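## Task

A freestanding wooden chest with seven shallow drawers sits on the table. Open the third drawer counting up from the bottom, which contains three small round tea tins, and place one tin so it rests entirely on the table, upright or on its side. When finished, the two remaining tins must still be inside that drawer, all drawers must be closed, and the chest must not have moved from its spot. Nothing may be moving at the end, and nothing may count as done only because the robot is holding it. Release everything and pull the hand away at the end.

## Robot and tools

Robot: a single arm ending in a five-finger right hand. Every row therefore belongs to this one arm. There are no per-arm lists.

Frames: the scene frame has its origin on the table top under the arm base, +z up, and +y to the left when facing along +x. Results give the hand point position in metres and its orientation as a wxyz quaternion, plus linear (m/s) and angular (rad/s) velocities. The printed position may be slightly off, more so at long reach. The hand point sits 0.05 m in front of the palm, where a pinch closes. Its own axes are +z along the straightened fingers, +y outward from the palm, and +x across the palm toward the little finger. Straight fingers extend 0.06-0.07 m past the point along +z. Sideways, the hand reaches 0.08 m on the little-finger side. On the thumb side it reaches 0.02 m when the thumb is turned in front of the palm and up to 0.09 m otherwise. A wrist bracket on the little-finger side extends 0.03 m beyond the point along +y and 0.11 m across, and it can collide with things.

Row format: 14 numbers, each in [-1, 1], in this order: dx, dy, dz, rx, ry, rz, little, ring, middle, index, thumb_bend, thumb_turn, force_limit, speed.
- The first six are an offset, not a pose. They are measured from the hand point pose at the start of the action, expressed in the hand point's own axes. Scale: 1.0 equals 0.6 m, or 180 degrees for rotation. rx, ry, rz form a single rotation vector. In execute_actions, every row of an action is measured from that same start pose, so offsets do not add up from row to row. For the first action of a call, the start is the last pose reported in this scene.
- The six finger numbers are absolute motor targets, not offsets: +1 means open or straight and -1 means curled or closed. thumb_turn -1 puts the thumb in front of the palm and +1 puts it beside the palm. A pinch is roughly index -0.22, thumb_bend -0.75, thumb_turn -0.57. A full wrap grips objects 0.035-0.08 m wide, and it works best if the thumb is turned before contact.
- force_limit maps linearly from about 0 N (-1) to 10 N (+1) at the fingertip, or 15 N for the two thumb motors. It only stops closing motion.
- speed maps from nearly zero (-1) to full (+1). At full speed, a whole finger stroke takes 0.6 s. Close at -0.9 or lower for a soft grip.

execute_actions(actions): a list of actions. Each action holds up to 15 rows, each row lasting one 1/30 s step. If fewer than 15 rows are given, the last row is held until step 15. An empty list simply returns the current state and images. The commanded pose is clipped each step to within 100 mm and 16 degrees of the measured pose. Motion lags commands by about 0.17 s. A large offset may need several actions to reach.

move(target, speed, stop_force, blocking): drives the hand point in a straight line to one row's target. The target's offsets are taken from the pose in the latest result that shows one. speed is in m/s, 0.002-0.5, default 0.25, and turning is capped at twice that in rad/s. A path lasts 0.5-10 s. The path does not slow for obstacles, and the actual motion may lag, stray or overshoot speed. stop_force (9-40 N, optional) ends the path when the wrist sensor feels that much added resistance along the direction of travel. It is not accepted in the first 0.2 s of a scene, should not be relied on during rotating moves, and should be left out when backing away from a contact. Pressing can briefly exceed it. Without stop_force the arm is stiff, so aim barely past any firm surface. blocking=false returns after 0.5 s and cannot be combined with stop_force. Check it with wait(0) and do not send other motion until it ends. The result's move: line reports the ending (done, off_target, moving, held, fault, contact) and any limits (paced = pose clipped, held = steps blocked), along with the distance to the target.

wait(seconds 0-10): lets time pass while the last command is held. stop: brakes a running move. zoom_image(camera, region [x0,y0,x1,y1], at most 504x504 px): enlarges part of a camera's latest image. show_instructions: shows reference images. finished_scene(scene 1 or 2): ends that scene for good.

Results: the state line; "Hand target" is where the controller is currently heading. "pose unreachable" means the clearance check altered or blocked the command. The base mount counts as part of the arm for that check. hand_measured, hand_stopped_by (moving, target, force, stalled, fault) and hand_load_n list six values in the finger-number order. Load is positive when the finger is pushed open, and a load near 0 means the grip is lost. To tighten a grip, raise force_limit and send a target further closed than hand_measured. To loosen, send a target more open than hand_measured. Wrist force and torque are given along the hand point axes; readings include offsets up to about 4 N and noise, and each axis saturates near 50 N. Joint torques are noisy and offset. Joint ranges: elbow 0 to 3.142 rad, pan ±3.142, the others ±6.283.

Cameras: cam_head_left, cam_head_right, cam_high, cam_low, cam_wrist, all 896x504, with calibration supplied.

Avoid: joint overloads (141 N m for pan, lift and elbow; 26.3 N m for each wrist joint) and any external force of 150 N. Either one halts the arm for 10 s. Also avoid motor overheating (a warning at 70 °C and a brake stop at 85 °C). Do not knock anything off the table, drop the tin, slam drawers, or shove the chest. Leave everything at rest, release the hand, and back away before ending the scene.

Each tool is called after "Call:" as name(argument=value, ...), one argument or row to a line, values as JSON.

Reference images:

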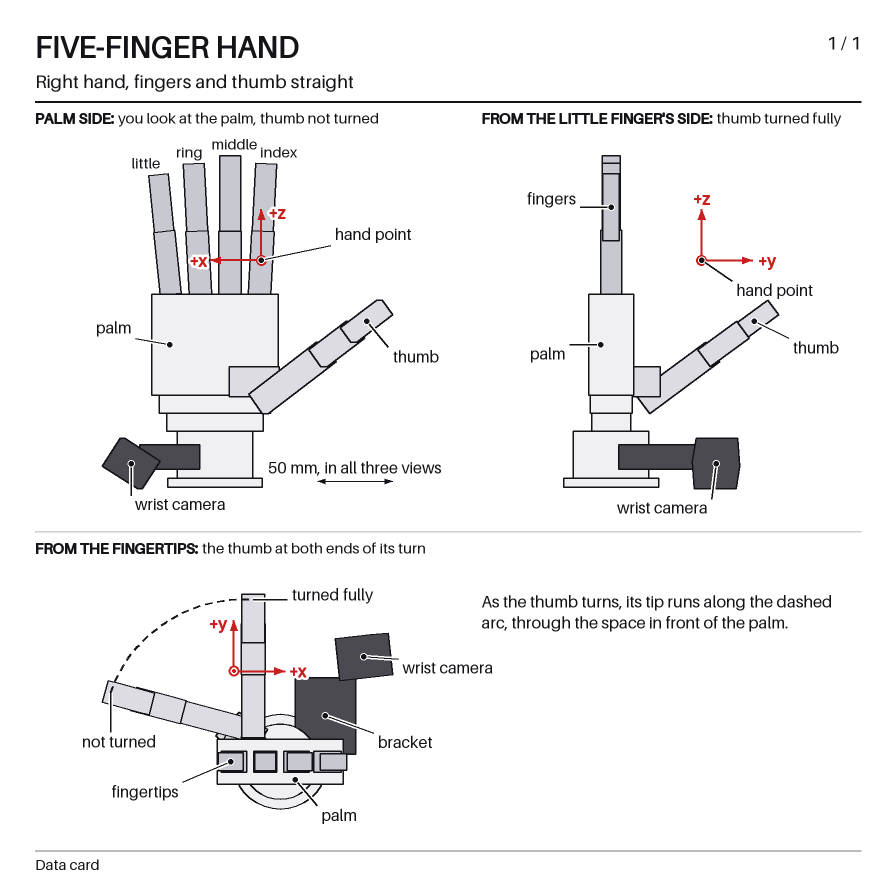

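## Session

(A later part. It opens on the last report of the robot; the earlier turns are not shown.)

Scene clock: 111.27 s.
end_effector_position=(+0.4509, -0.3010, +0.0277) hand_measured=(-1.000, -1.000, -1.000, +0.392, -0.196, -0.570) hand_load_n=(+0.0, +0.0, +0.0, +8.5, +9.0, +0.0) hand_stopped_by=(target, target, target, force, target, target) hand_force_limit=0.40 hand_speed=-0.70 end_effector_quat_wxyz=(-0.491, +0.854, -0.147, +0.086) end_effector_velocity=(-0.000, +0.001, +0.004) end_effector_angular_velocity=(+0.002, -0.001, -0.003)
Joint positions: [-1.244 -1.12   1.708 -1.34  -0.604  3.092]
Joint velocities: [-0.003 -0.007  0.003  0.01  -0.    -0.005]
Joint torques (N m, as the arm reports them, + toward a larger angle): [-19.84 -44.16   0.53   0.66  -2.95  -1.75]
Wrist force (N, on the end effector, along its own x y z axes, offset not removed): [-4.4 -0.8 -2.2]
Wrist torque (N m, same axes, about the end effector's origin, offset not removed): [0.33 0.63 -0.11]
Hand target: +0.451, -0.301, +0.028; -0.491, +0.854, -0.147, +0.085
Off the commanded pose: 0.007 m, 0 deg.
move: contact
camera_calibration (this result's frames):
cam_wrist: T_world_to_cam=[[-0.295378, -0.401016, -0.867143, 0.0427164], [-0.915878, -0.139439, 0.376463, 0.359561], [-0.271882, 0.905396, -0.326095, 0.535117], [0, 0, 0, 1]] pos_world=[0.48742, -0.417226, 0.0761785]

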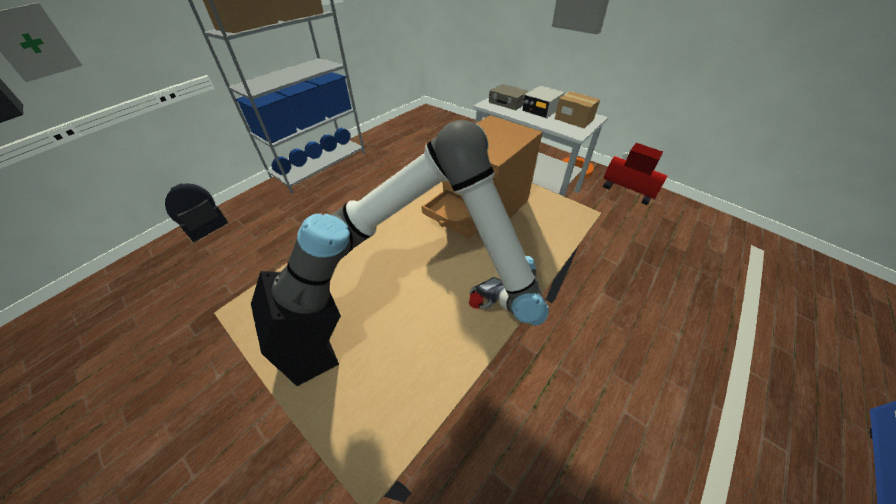

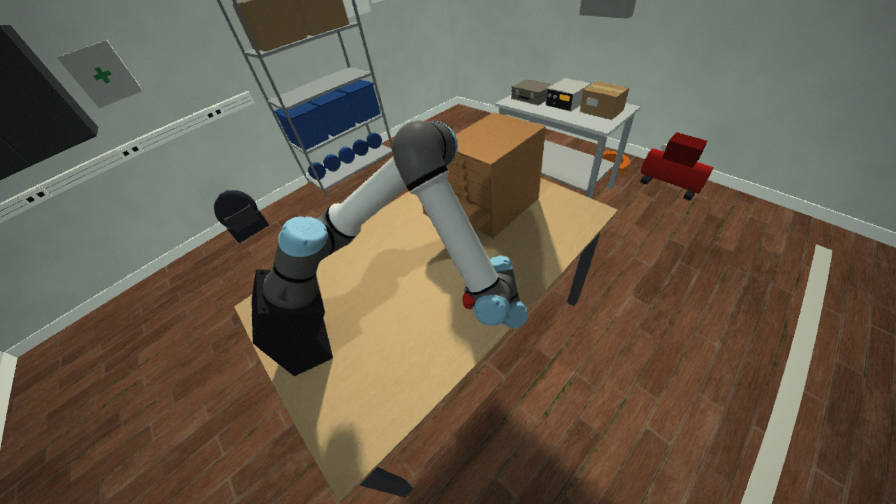

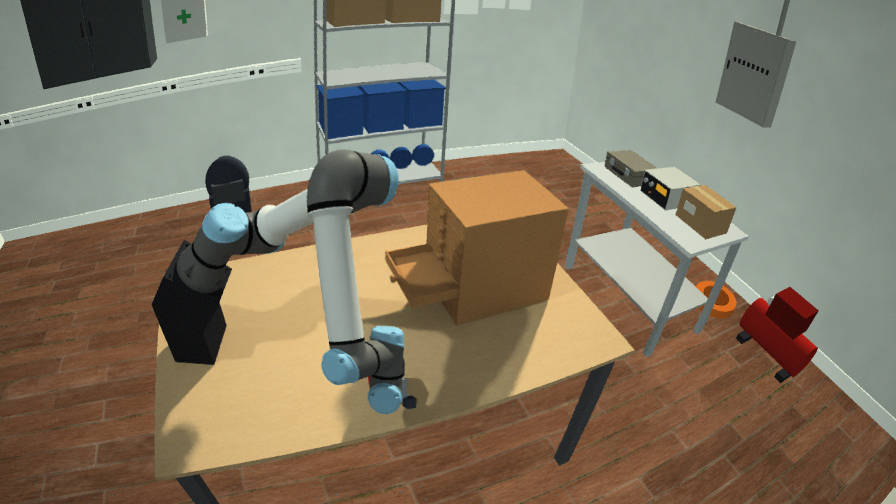

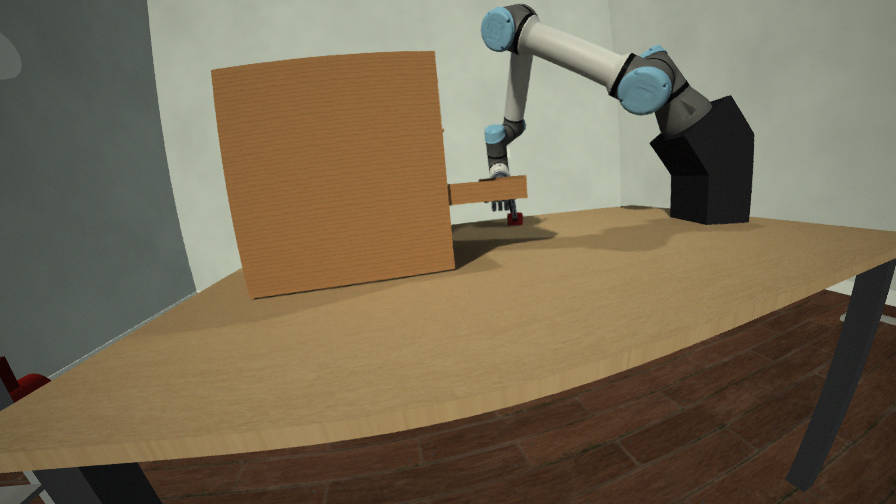

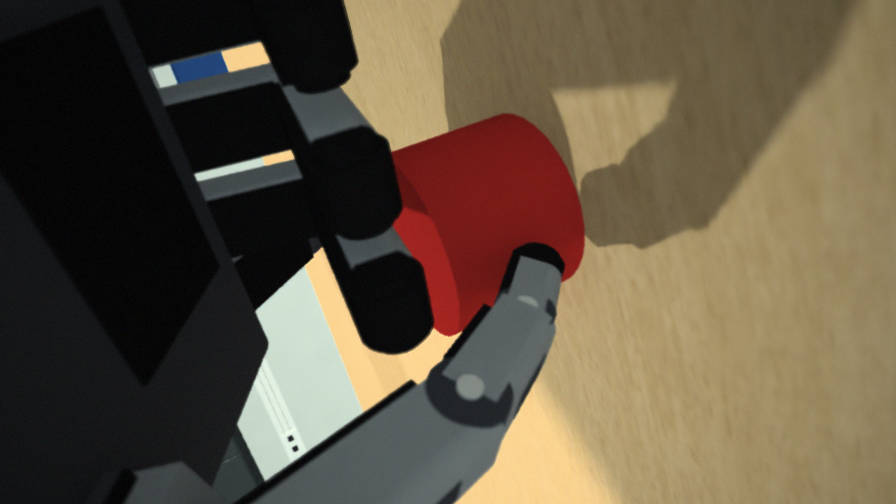

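Contact. Release.

Call:
execute_actions(
  actions=[
    [[0,0,0,0,0,0,-1,-1,-1,0.75,0.2,-0.57,0.4,-0.5]],
    [[0,0,0,0,0,0,-1,-1,-1,0.75,0.2,-0.57,0.4,-0.5]],
  ],
)

Call:
move(
  target=[0,-0.1,-0.058,0,0,0,-1,-1,-1,0.75,0.2,-0.57,0.4,-0.5],
  speed=0.08,
)

Scene clock: 113.30 s.
end_effector_position=(+0.4509, -0.3010, +0.0277) hand_measured=(-1.000, -1.000, -1.000, +0.750, +0.200, -0.570) hand_load_n=(+0.0, +0.0, +0.0, +0.0, +0.0, +0.0) hand_stopped_by=(target, target, target, target, target, target) hand_force_limit=0.40 hand_speed=-0.50 end_effector_quat_wxyz=(-0.491, +0.854, -0.147, +0.086) end_effector_velocity=(+0.001, -0.000, -0.000) end_effector_angular_velocity=(-0.001, -0.001, +0.001)
Joint positions: [-1.244 -1.12   1.708 -1.34  -0.604  3.092]
Joint velocities: [ 0.001 -0.    -0.001 -0.001  0.001 -0.   ]
Joint torques (N m, as the arm reports them, + toward a larger angle): [ -0.03 -35.67 -14.05  -0.94   2.52   1.14]
Wrist force (N, on the end effector, along its own x y z axes, offset not removed): [-1.1 2.0 1.6]
Wrist torque (N m, same axes, about the end effector's origin, offset not removed): [0.27 0.14 0.03]
Hand target: +0.451, -0.301, +0.028; -0.491, +0.854, -0.147, +0.086
Off the commanded pose: 0.000 m, 0 deg.
camera_calibration (this result's frames):
cam_wrist: T_world_to_cam=[[-0.295373, -0.401056, -0.867127, 0.0427172], [-0.915883, -0.139413, 0.376461, 0.359556], [-0.271871, 0.905383, -0.326142, 0.535138], [0, 0, 0, 1]] pos_world=[0.487417, -0.417246, 0.0762131]

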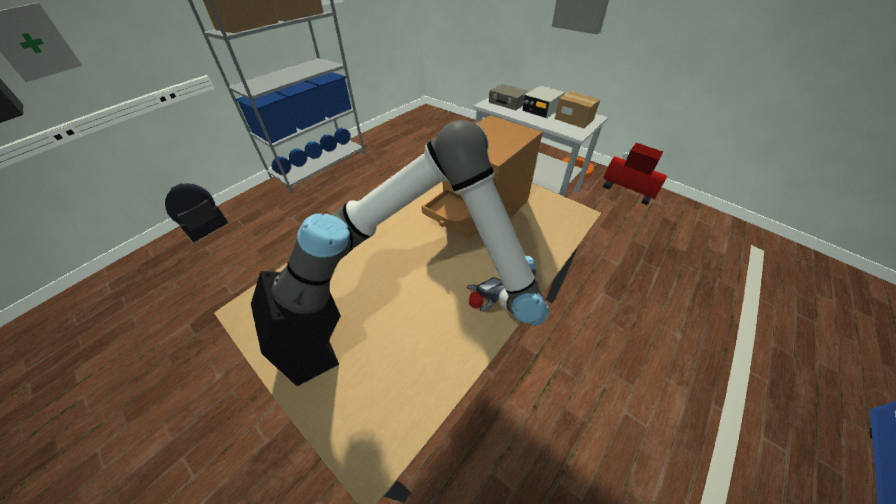

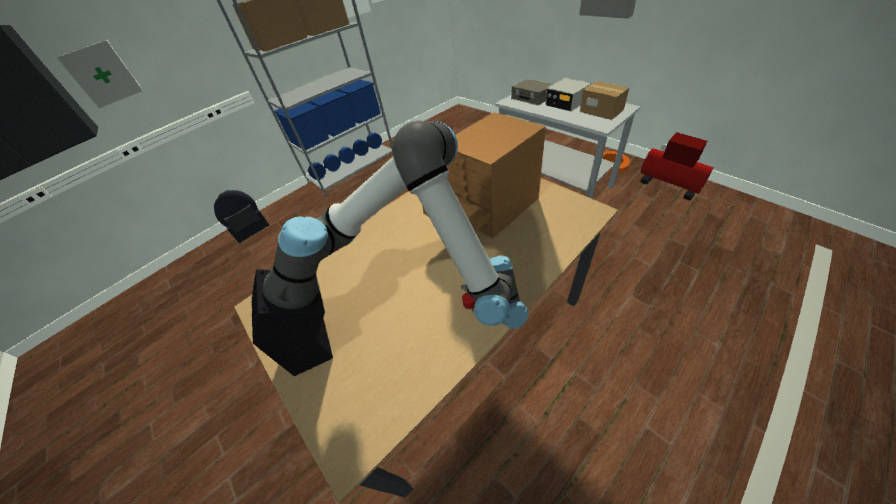

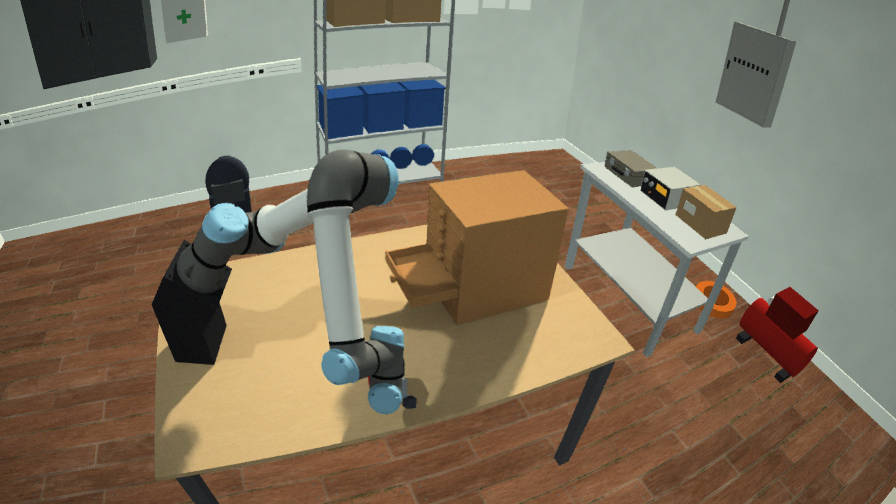

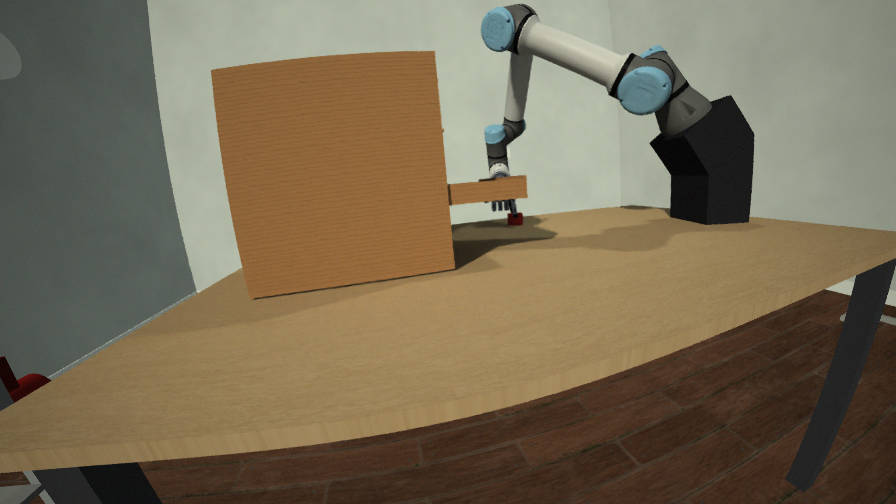

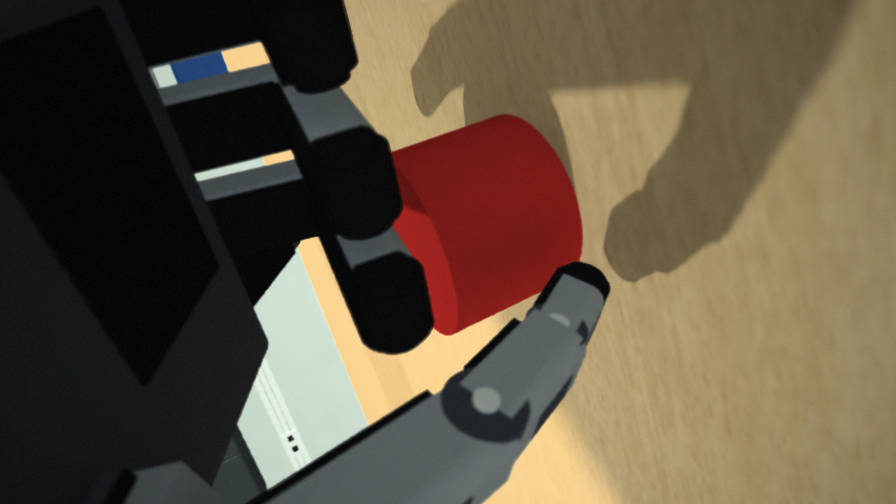

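Scene clock: 114.67 s.
end_effector_position=(+0.4509, -0.3009, +0.0969) hand_measured=(-1.000, -1.000, -1.000, +0.750, +0.200, -0.570) hand_load_n=(+0.0, +0.0, +0.0, +0.0, +0.0, +0.0) hand_stopped_by=(target, target, target, target, target, target) hand_force_limit=0.40 hand_speed=-0.50 end_effector_quat_wxyz=(-0.491, +0.854, -0.147, +0.086) end_effector_velocity=(-0.000, +0.000, +0.003) end_effector_angular_velocity=(+0.001, +0.001, -0.001)
Joint positions: [-1.299 -1.254  1.731 -1.178 -0.645  3.03 ]
Joint velocities: [-0.003 -0.004  0.     0.008 -0.002 -0.003]
Joint torques (N m, as the arm reports them, + toward a larger angle): [-17.7  -42.16  -2.24   1.07  -3.06  -1.82]
Wrist force (N, on the end effector, along its own x y z axes, offset not removed): [-1.9 1.4 3.6]
Wrist torque (N m, same axes, about the end effector's origin, offset not removed): [0.08 0.18 0.00]
Hand target: +0.451, -0.301, +0.097; -0.491, +0.854, -0.147, +0.086
Off the commanded pose: 0.000 m, 0 deg.
move: done
camera_calibration (this result's frames):
cam_wrist: T_world_to_cam=[[-0.295379, -0.401019, -0.867142, 0.102755], [-0.915886, -0.139409, 0.376455, 0.333588], [-0.271853, 0.9054, -0.32611, 0.557579], [0, 0, 0, 1]] pos_world=[0.48746, -0.41712, 0.145354]

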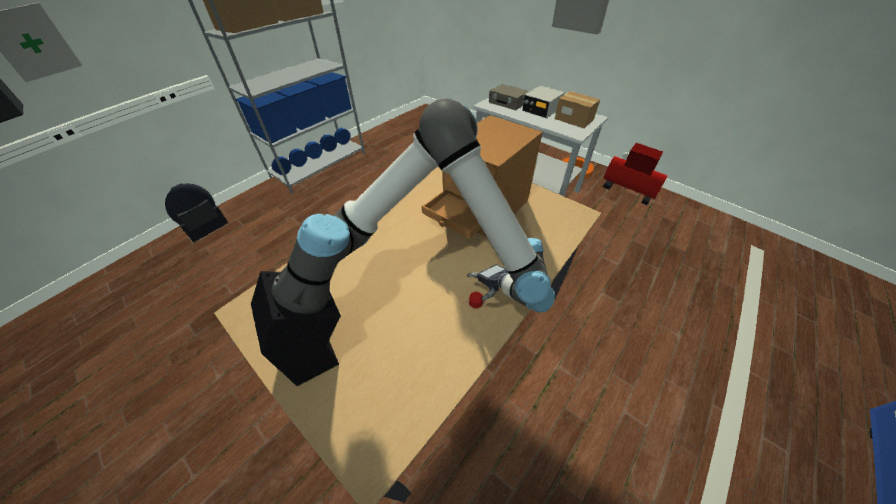

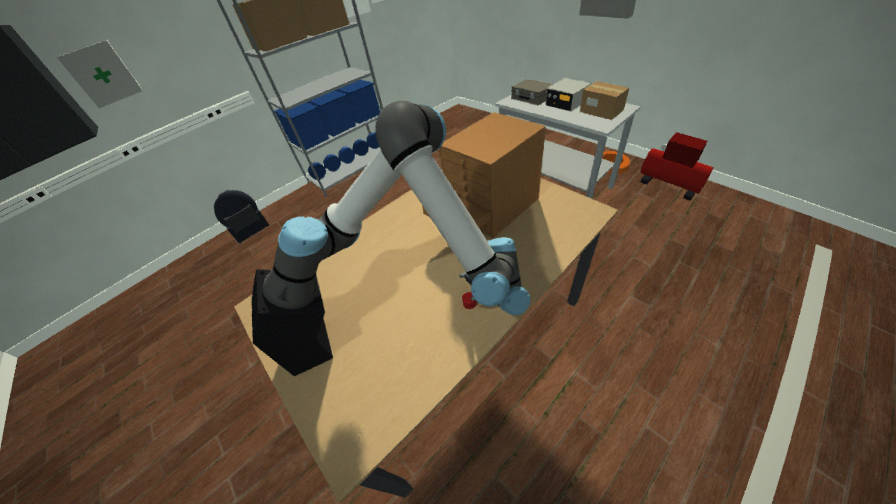

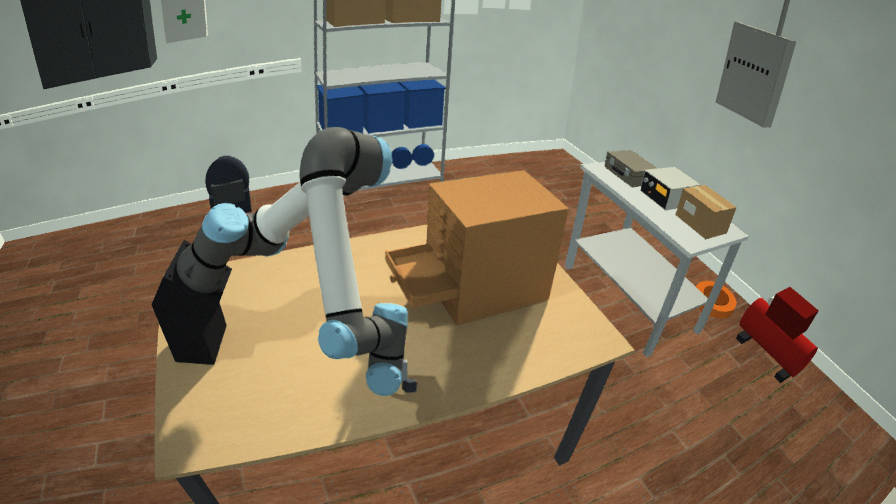

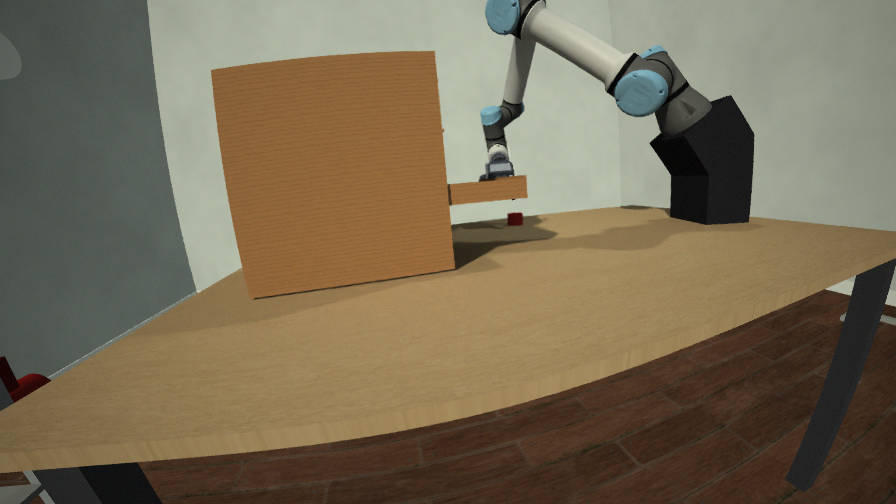

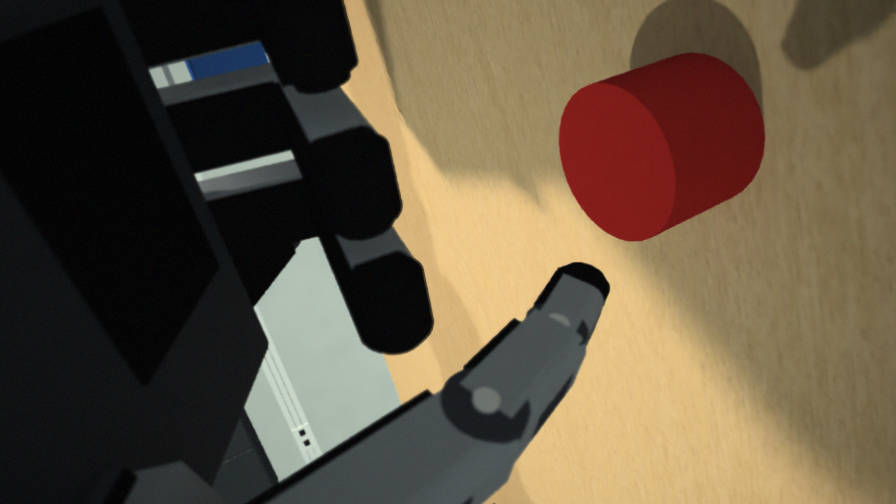

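Call:
move(
  target=[-0.037,-0.23,0.261,0.131,0.131,-0.488,-1,-1,-1,-0.22,-0.75,-0.57,0.2,0],
  speed=0.2,
)

Scene clock: 125.63 s.
end_effector_position=(+0.4991, -0.1006, +0.1373) hand_measured=(-1.000, -1.000, -1.000, -0.220, -0.746, -0.570) hand_load_n=(+0.0, +0.0, +0.0, +1.5, +2.0, +0.0) hand_stopped_by=(target, target, target, target, target, target) hand_force_limit=0.20 hand_speed=0.00 end_effector_quat_wxyz=(-0.406, +0.578, +0.409, +0.578) end_effector_velocity=(+0.001, +0.002, +0.000) end_effector_angular_velocity=(+0.002, -0.013, +0.003)
Joint positions: [-1.13  -1.127  1.946 -0.793 -0.683  0.91 ]
Joint velocities: [ 0.005  0.004 -0.002  0.003 -0.001 -0.015]
Joint torques (N m, as the arm reports them, + toward a larger angle): [  7.58 -28.32  -7.43   2.56  -4.34  -1.67]
Wrist force (N, on the end effector, along its own x y z axes, offset not removed): [-1.3 0.6 -0.2]
Wrist torque (N m, same axes, about the end effector's origin, offset not removed): [0.18 0.28 0.14]
Hand target: +0.499, -0.100, +0.137; -0.406, +0.578, +0.409, +0.578
Off the commanded pose: 0.000 m, 0 deg.
move: done
camera_calibration (this result's frames):
cam_wrist: T_world_to_cam=[[0.939868, -0.310349, -0.142588, -0.474506], [-0.28973, -0.503435, -0.814009, 0.204746], [0.180843, 0.806373, -0.563079, 0.199196], [0, 0, 0, 1]] pos_world=[0.469271, -0.204813, 0.21117]

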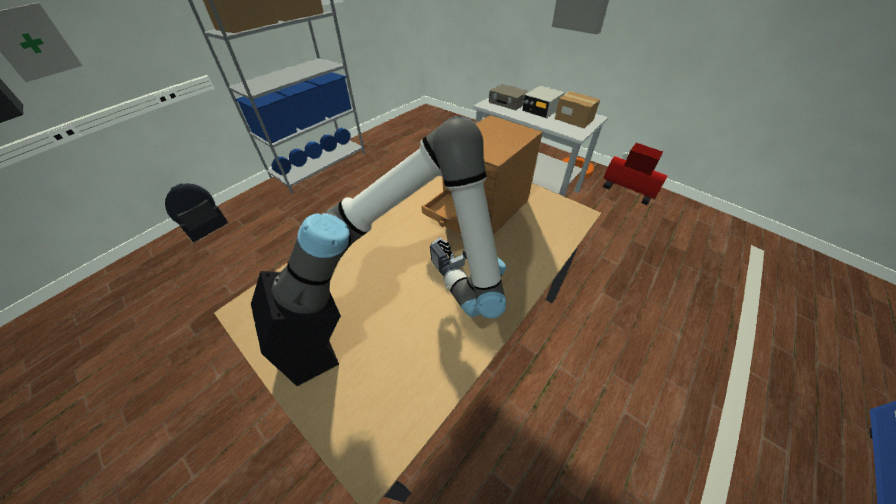

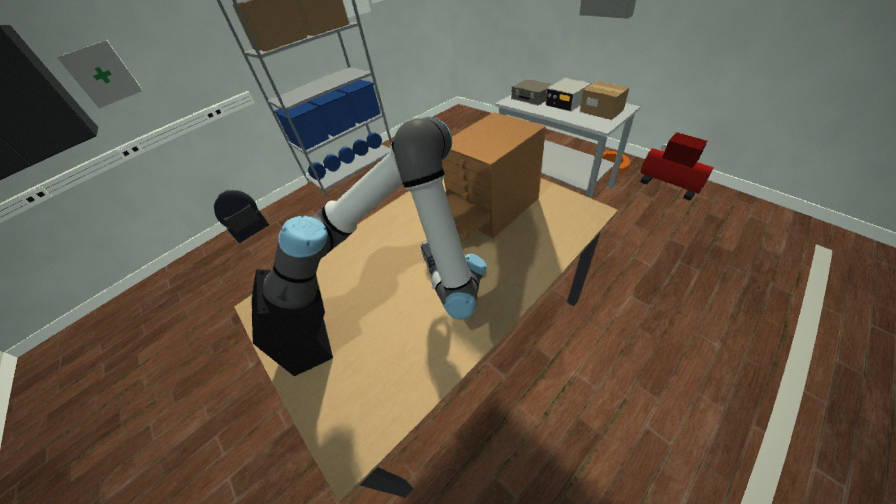

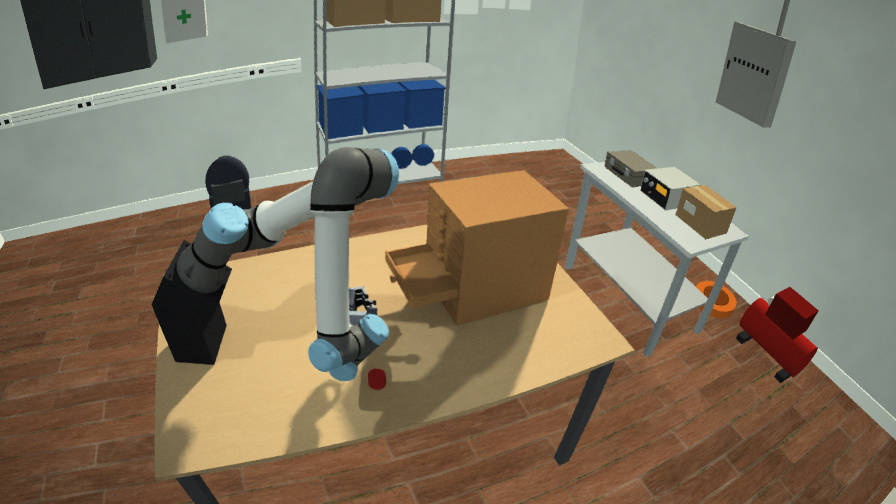

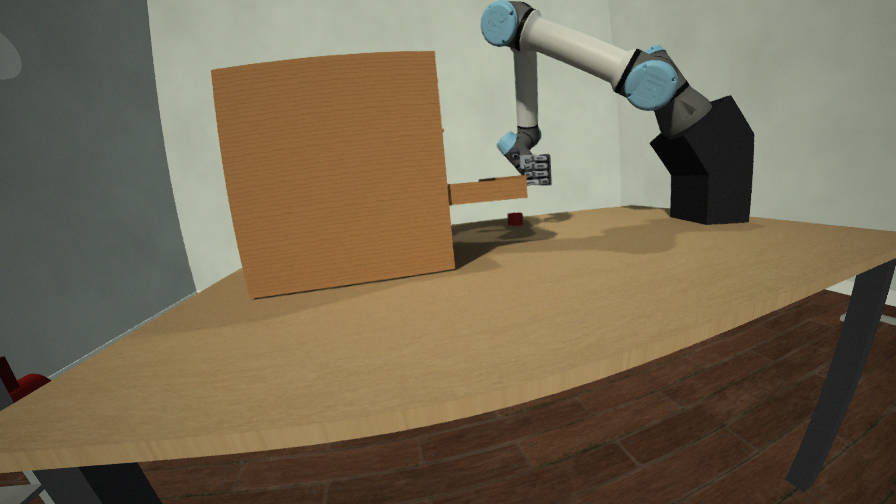

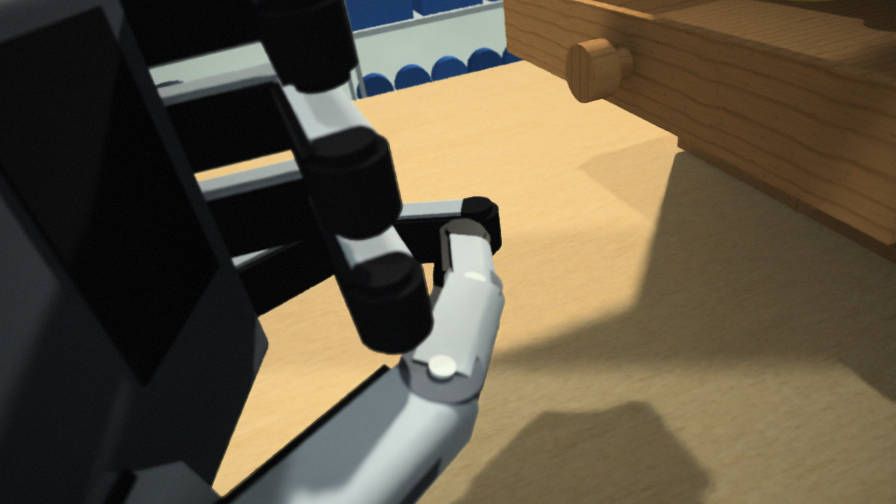

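Call:
move(
  target=[0.001,0.039,0.191,0,0,0,-1,-1,-1,-0.22,-0.75,-0.57,0.2,0],
  speed=0.15,
)

Scene clock: 127.90 s.
end_effector_position=(+0.5597, -0.0008, +0.1376) hand_measured=(-1.000, -1.000, -1.000, -0.220, -0.746, -0.570) hand_load_n=(+0.0, +0.0, +0.0, +1.5, +2.0, +0.0) hand_stopped_by=(target, target, target, target, target, target) hand_force_limit=0.20 hand_speed=0.00 end_effector_quat_wxyz=(-0.406, +0.578, +0.409, +0.578) end_effector_velocity=(+0.001, +0.002, -0.000) end_effector_angular_velocity=(+0.001, +0.000, +0.000)
Joint positions: [-0.888 -1.178  1.969 -0.754 -0.442  0.895]
Joint velocities: [ 0.006  0.002 -0.002  0.003  0.006 -0.002]
Joint torques (N m, as the arm reports them, + toward a larger angle): [ 10.55 -30.96  -8.15   2.78   1.84  -1.63]
Wrist force (N, on the end effector, along its own x y z axes, offset not removed): [-2.6 1.9 -0.1]
Wrist torque (N m, same axes, about the end effector's origin, offset not removed): [0.34 0.43 -0.06]
Hand target: +0.560, -0.001, +0.138; -0.406, +0.578, +0.409, +0.578
Off the commanded pose: 0.000 m, 0 deg.
move: done
camera_calibration (this result's frames):
cam_wrist: T_world_to_cam=[[0.939902, -0.310265, -0.142547, -0.500457], [-0.289668, -0.503544, -0.813963, 0.27274], [0.180766, 0.806337, -0.563156, 0.107926], [0, 0, 0, 1]] pos_world=[0.529876, -0.104963, 0.211441]

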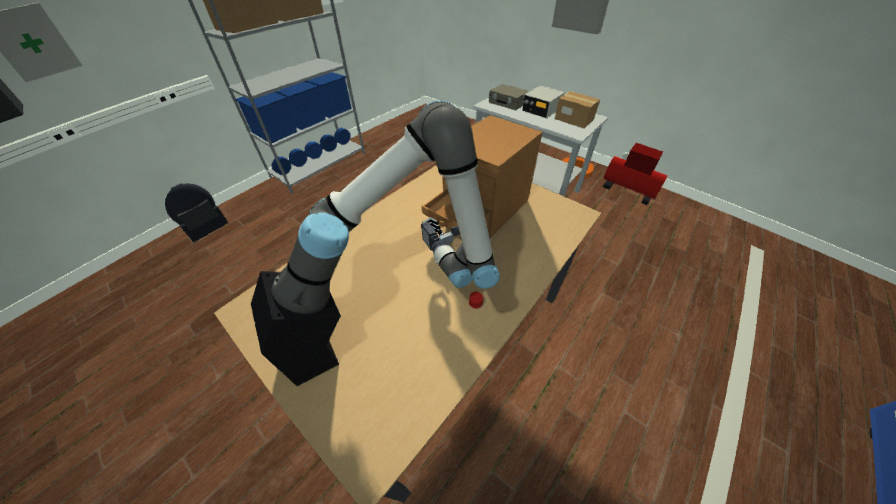

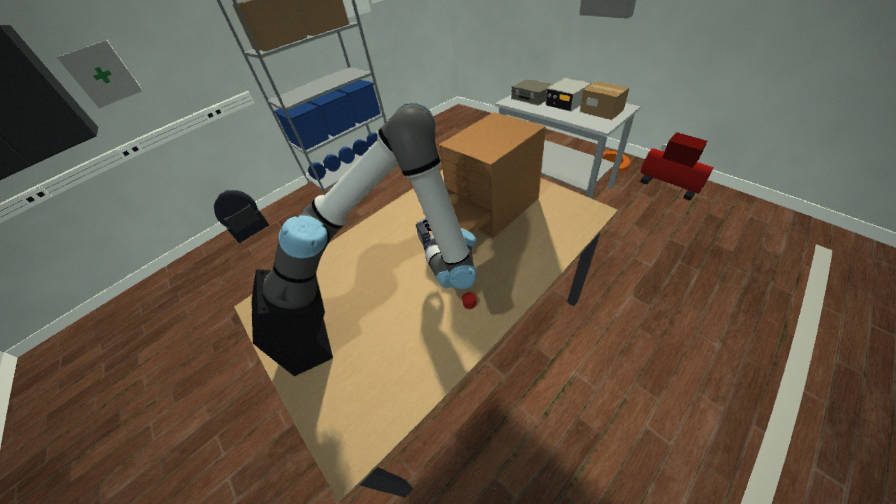

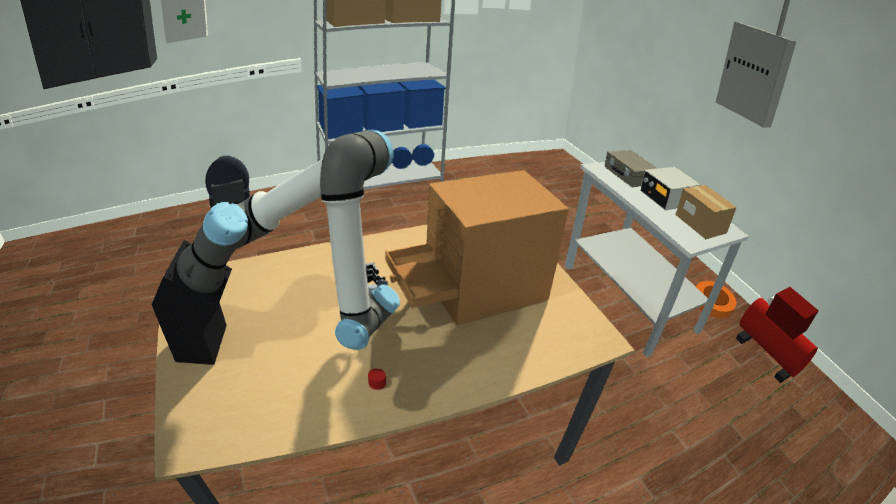

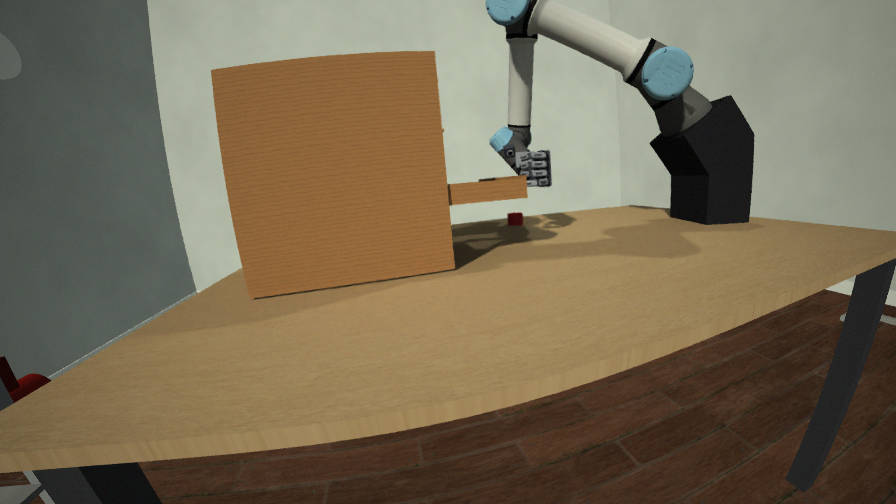

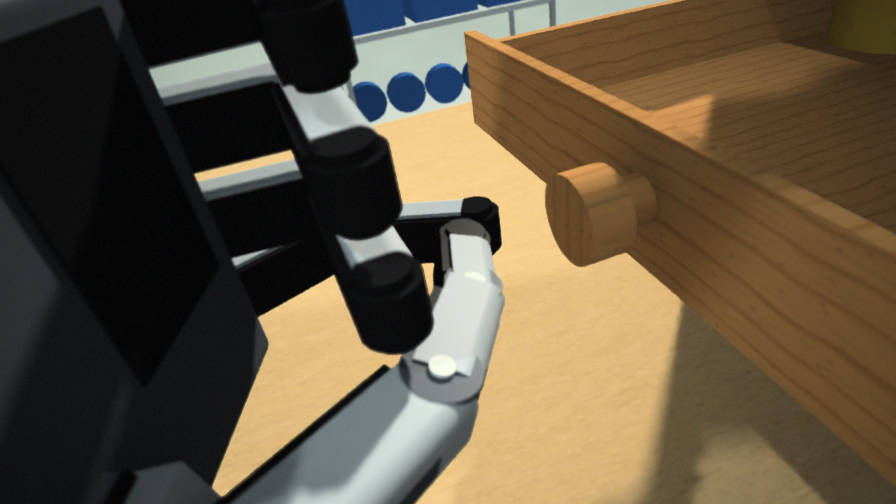

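Call:
move(
  target=[0,0.243,0.088,0,0,0,-1,-1,-1,-0.22,-0.75,-0.57,0.2,0],
  speed=0.04,
  stop_force=10,
)

Scene clock: 133.20 s.
end_effector_position=(+0.7144, -0.0001, +0.1375) hand_measured=(-1.000, -1.000, -1.000, -0.220, -0.746, -0.570) hand_load_n=(+0.0, +0.0, +0.0, +1.5, +2.0, +0.0) hand_stopped_by=(target, target, target, target, target, target) hand_force_limit=0.20 hand_speed=0.00 end_effector_quat_wxyz=(-0.406, +0.578, +0.409, +0.578) end_effector_velocity=(+0.003, -0.000, +0.000) end_effector_angular_velocity=(+0.001, -0.001, -0.001)
Joint positions: [-0.709 -1.069  1.522 -0.391 -0.262  0.87 ]
Joint velocities: [ 0.002  0.005 -0.012  0.013  0.002 -0.007]
Joint torques (N m, as the arm reports them, + toward a larger angle): [ 13.25 -40.78 -16.07   2.79   2.48  -1.37]
Wrist force (N, on the end effector, along its own x y z axes, offset not removed): [-1.2 0.6 1.4]
Wrist torque (N m, same axes, about the end effector's origin, offset not removed): [0.29 0.41 0.01]
Hand target: +0.715, -0.000, +0.138; -0.406, +0.578, +0.409, +0.578
Off the commanded pose: 0.000 m, 0 deg.
move: done
camera_calibration (this result's frames):
cam_wrist: T_world_to_cam=[[0.939926, -0.310172, -0.142588, -0.645685], [-0.289698, -0.503767, -0.813814, 0.31784], [0.180591, 0.806233, -0.56336, 0.0795112], [0, 0, 0, 1]] pos_world=[0.684615, -0.104261, 0.211389]

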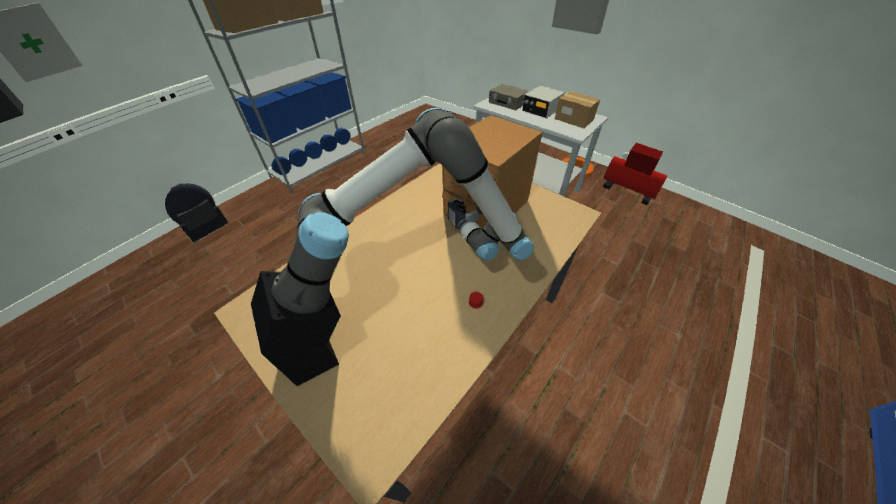

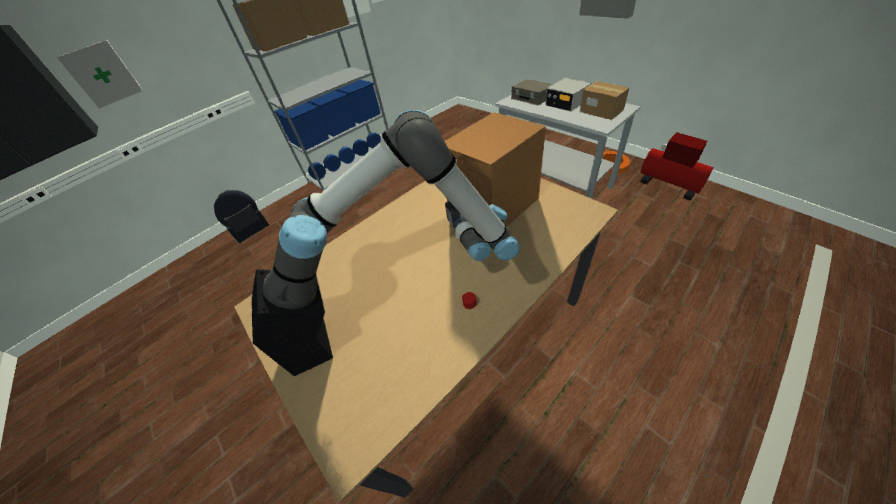

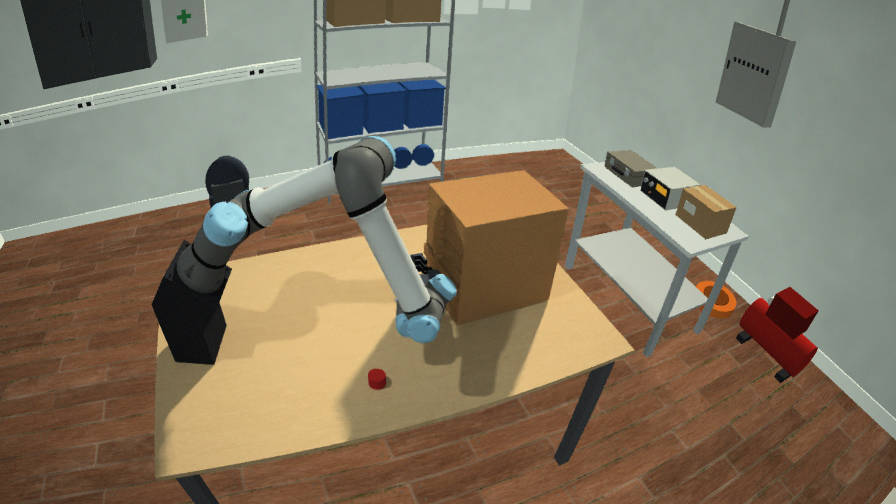

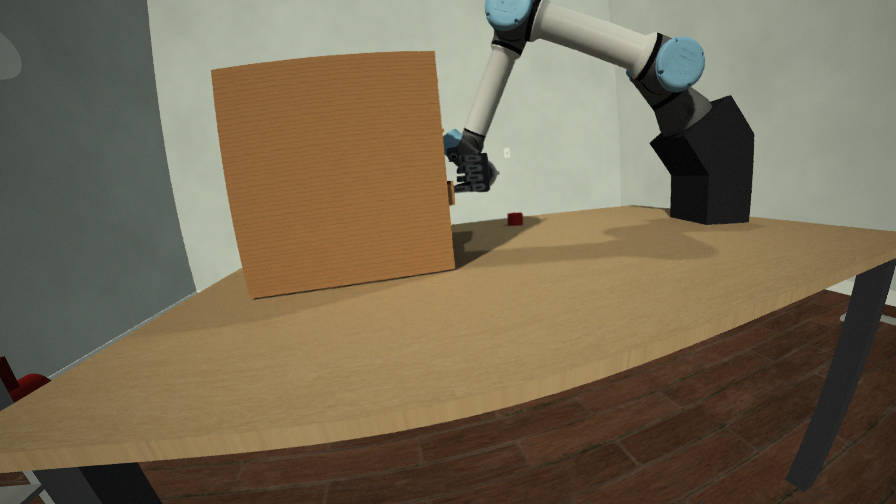

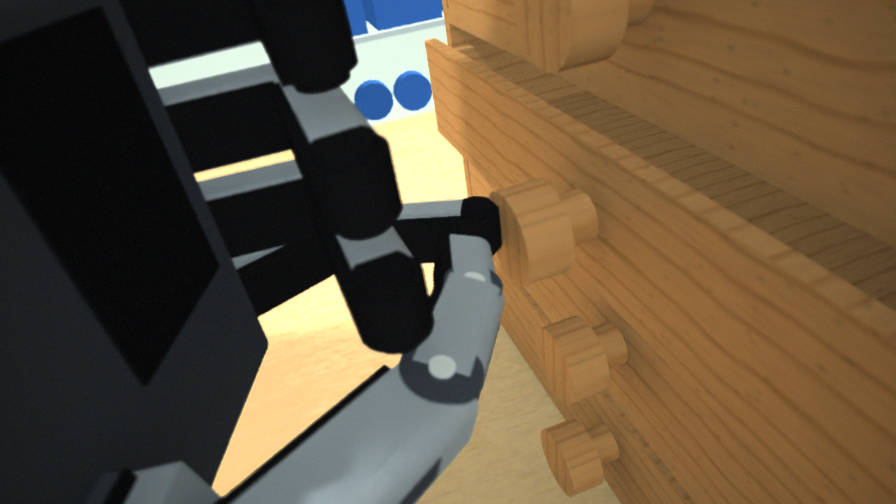

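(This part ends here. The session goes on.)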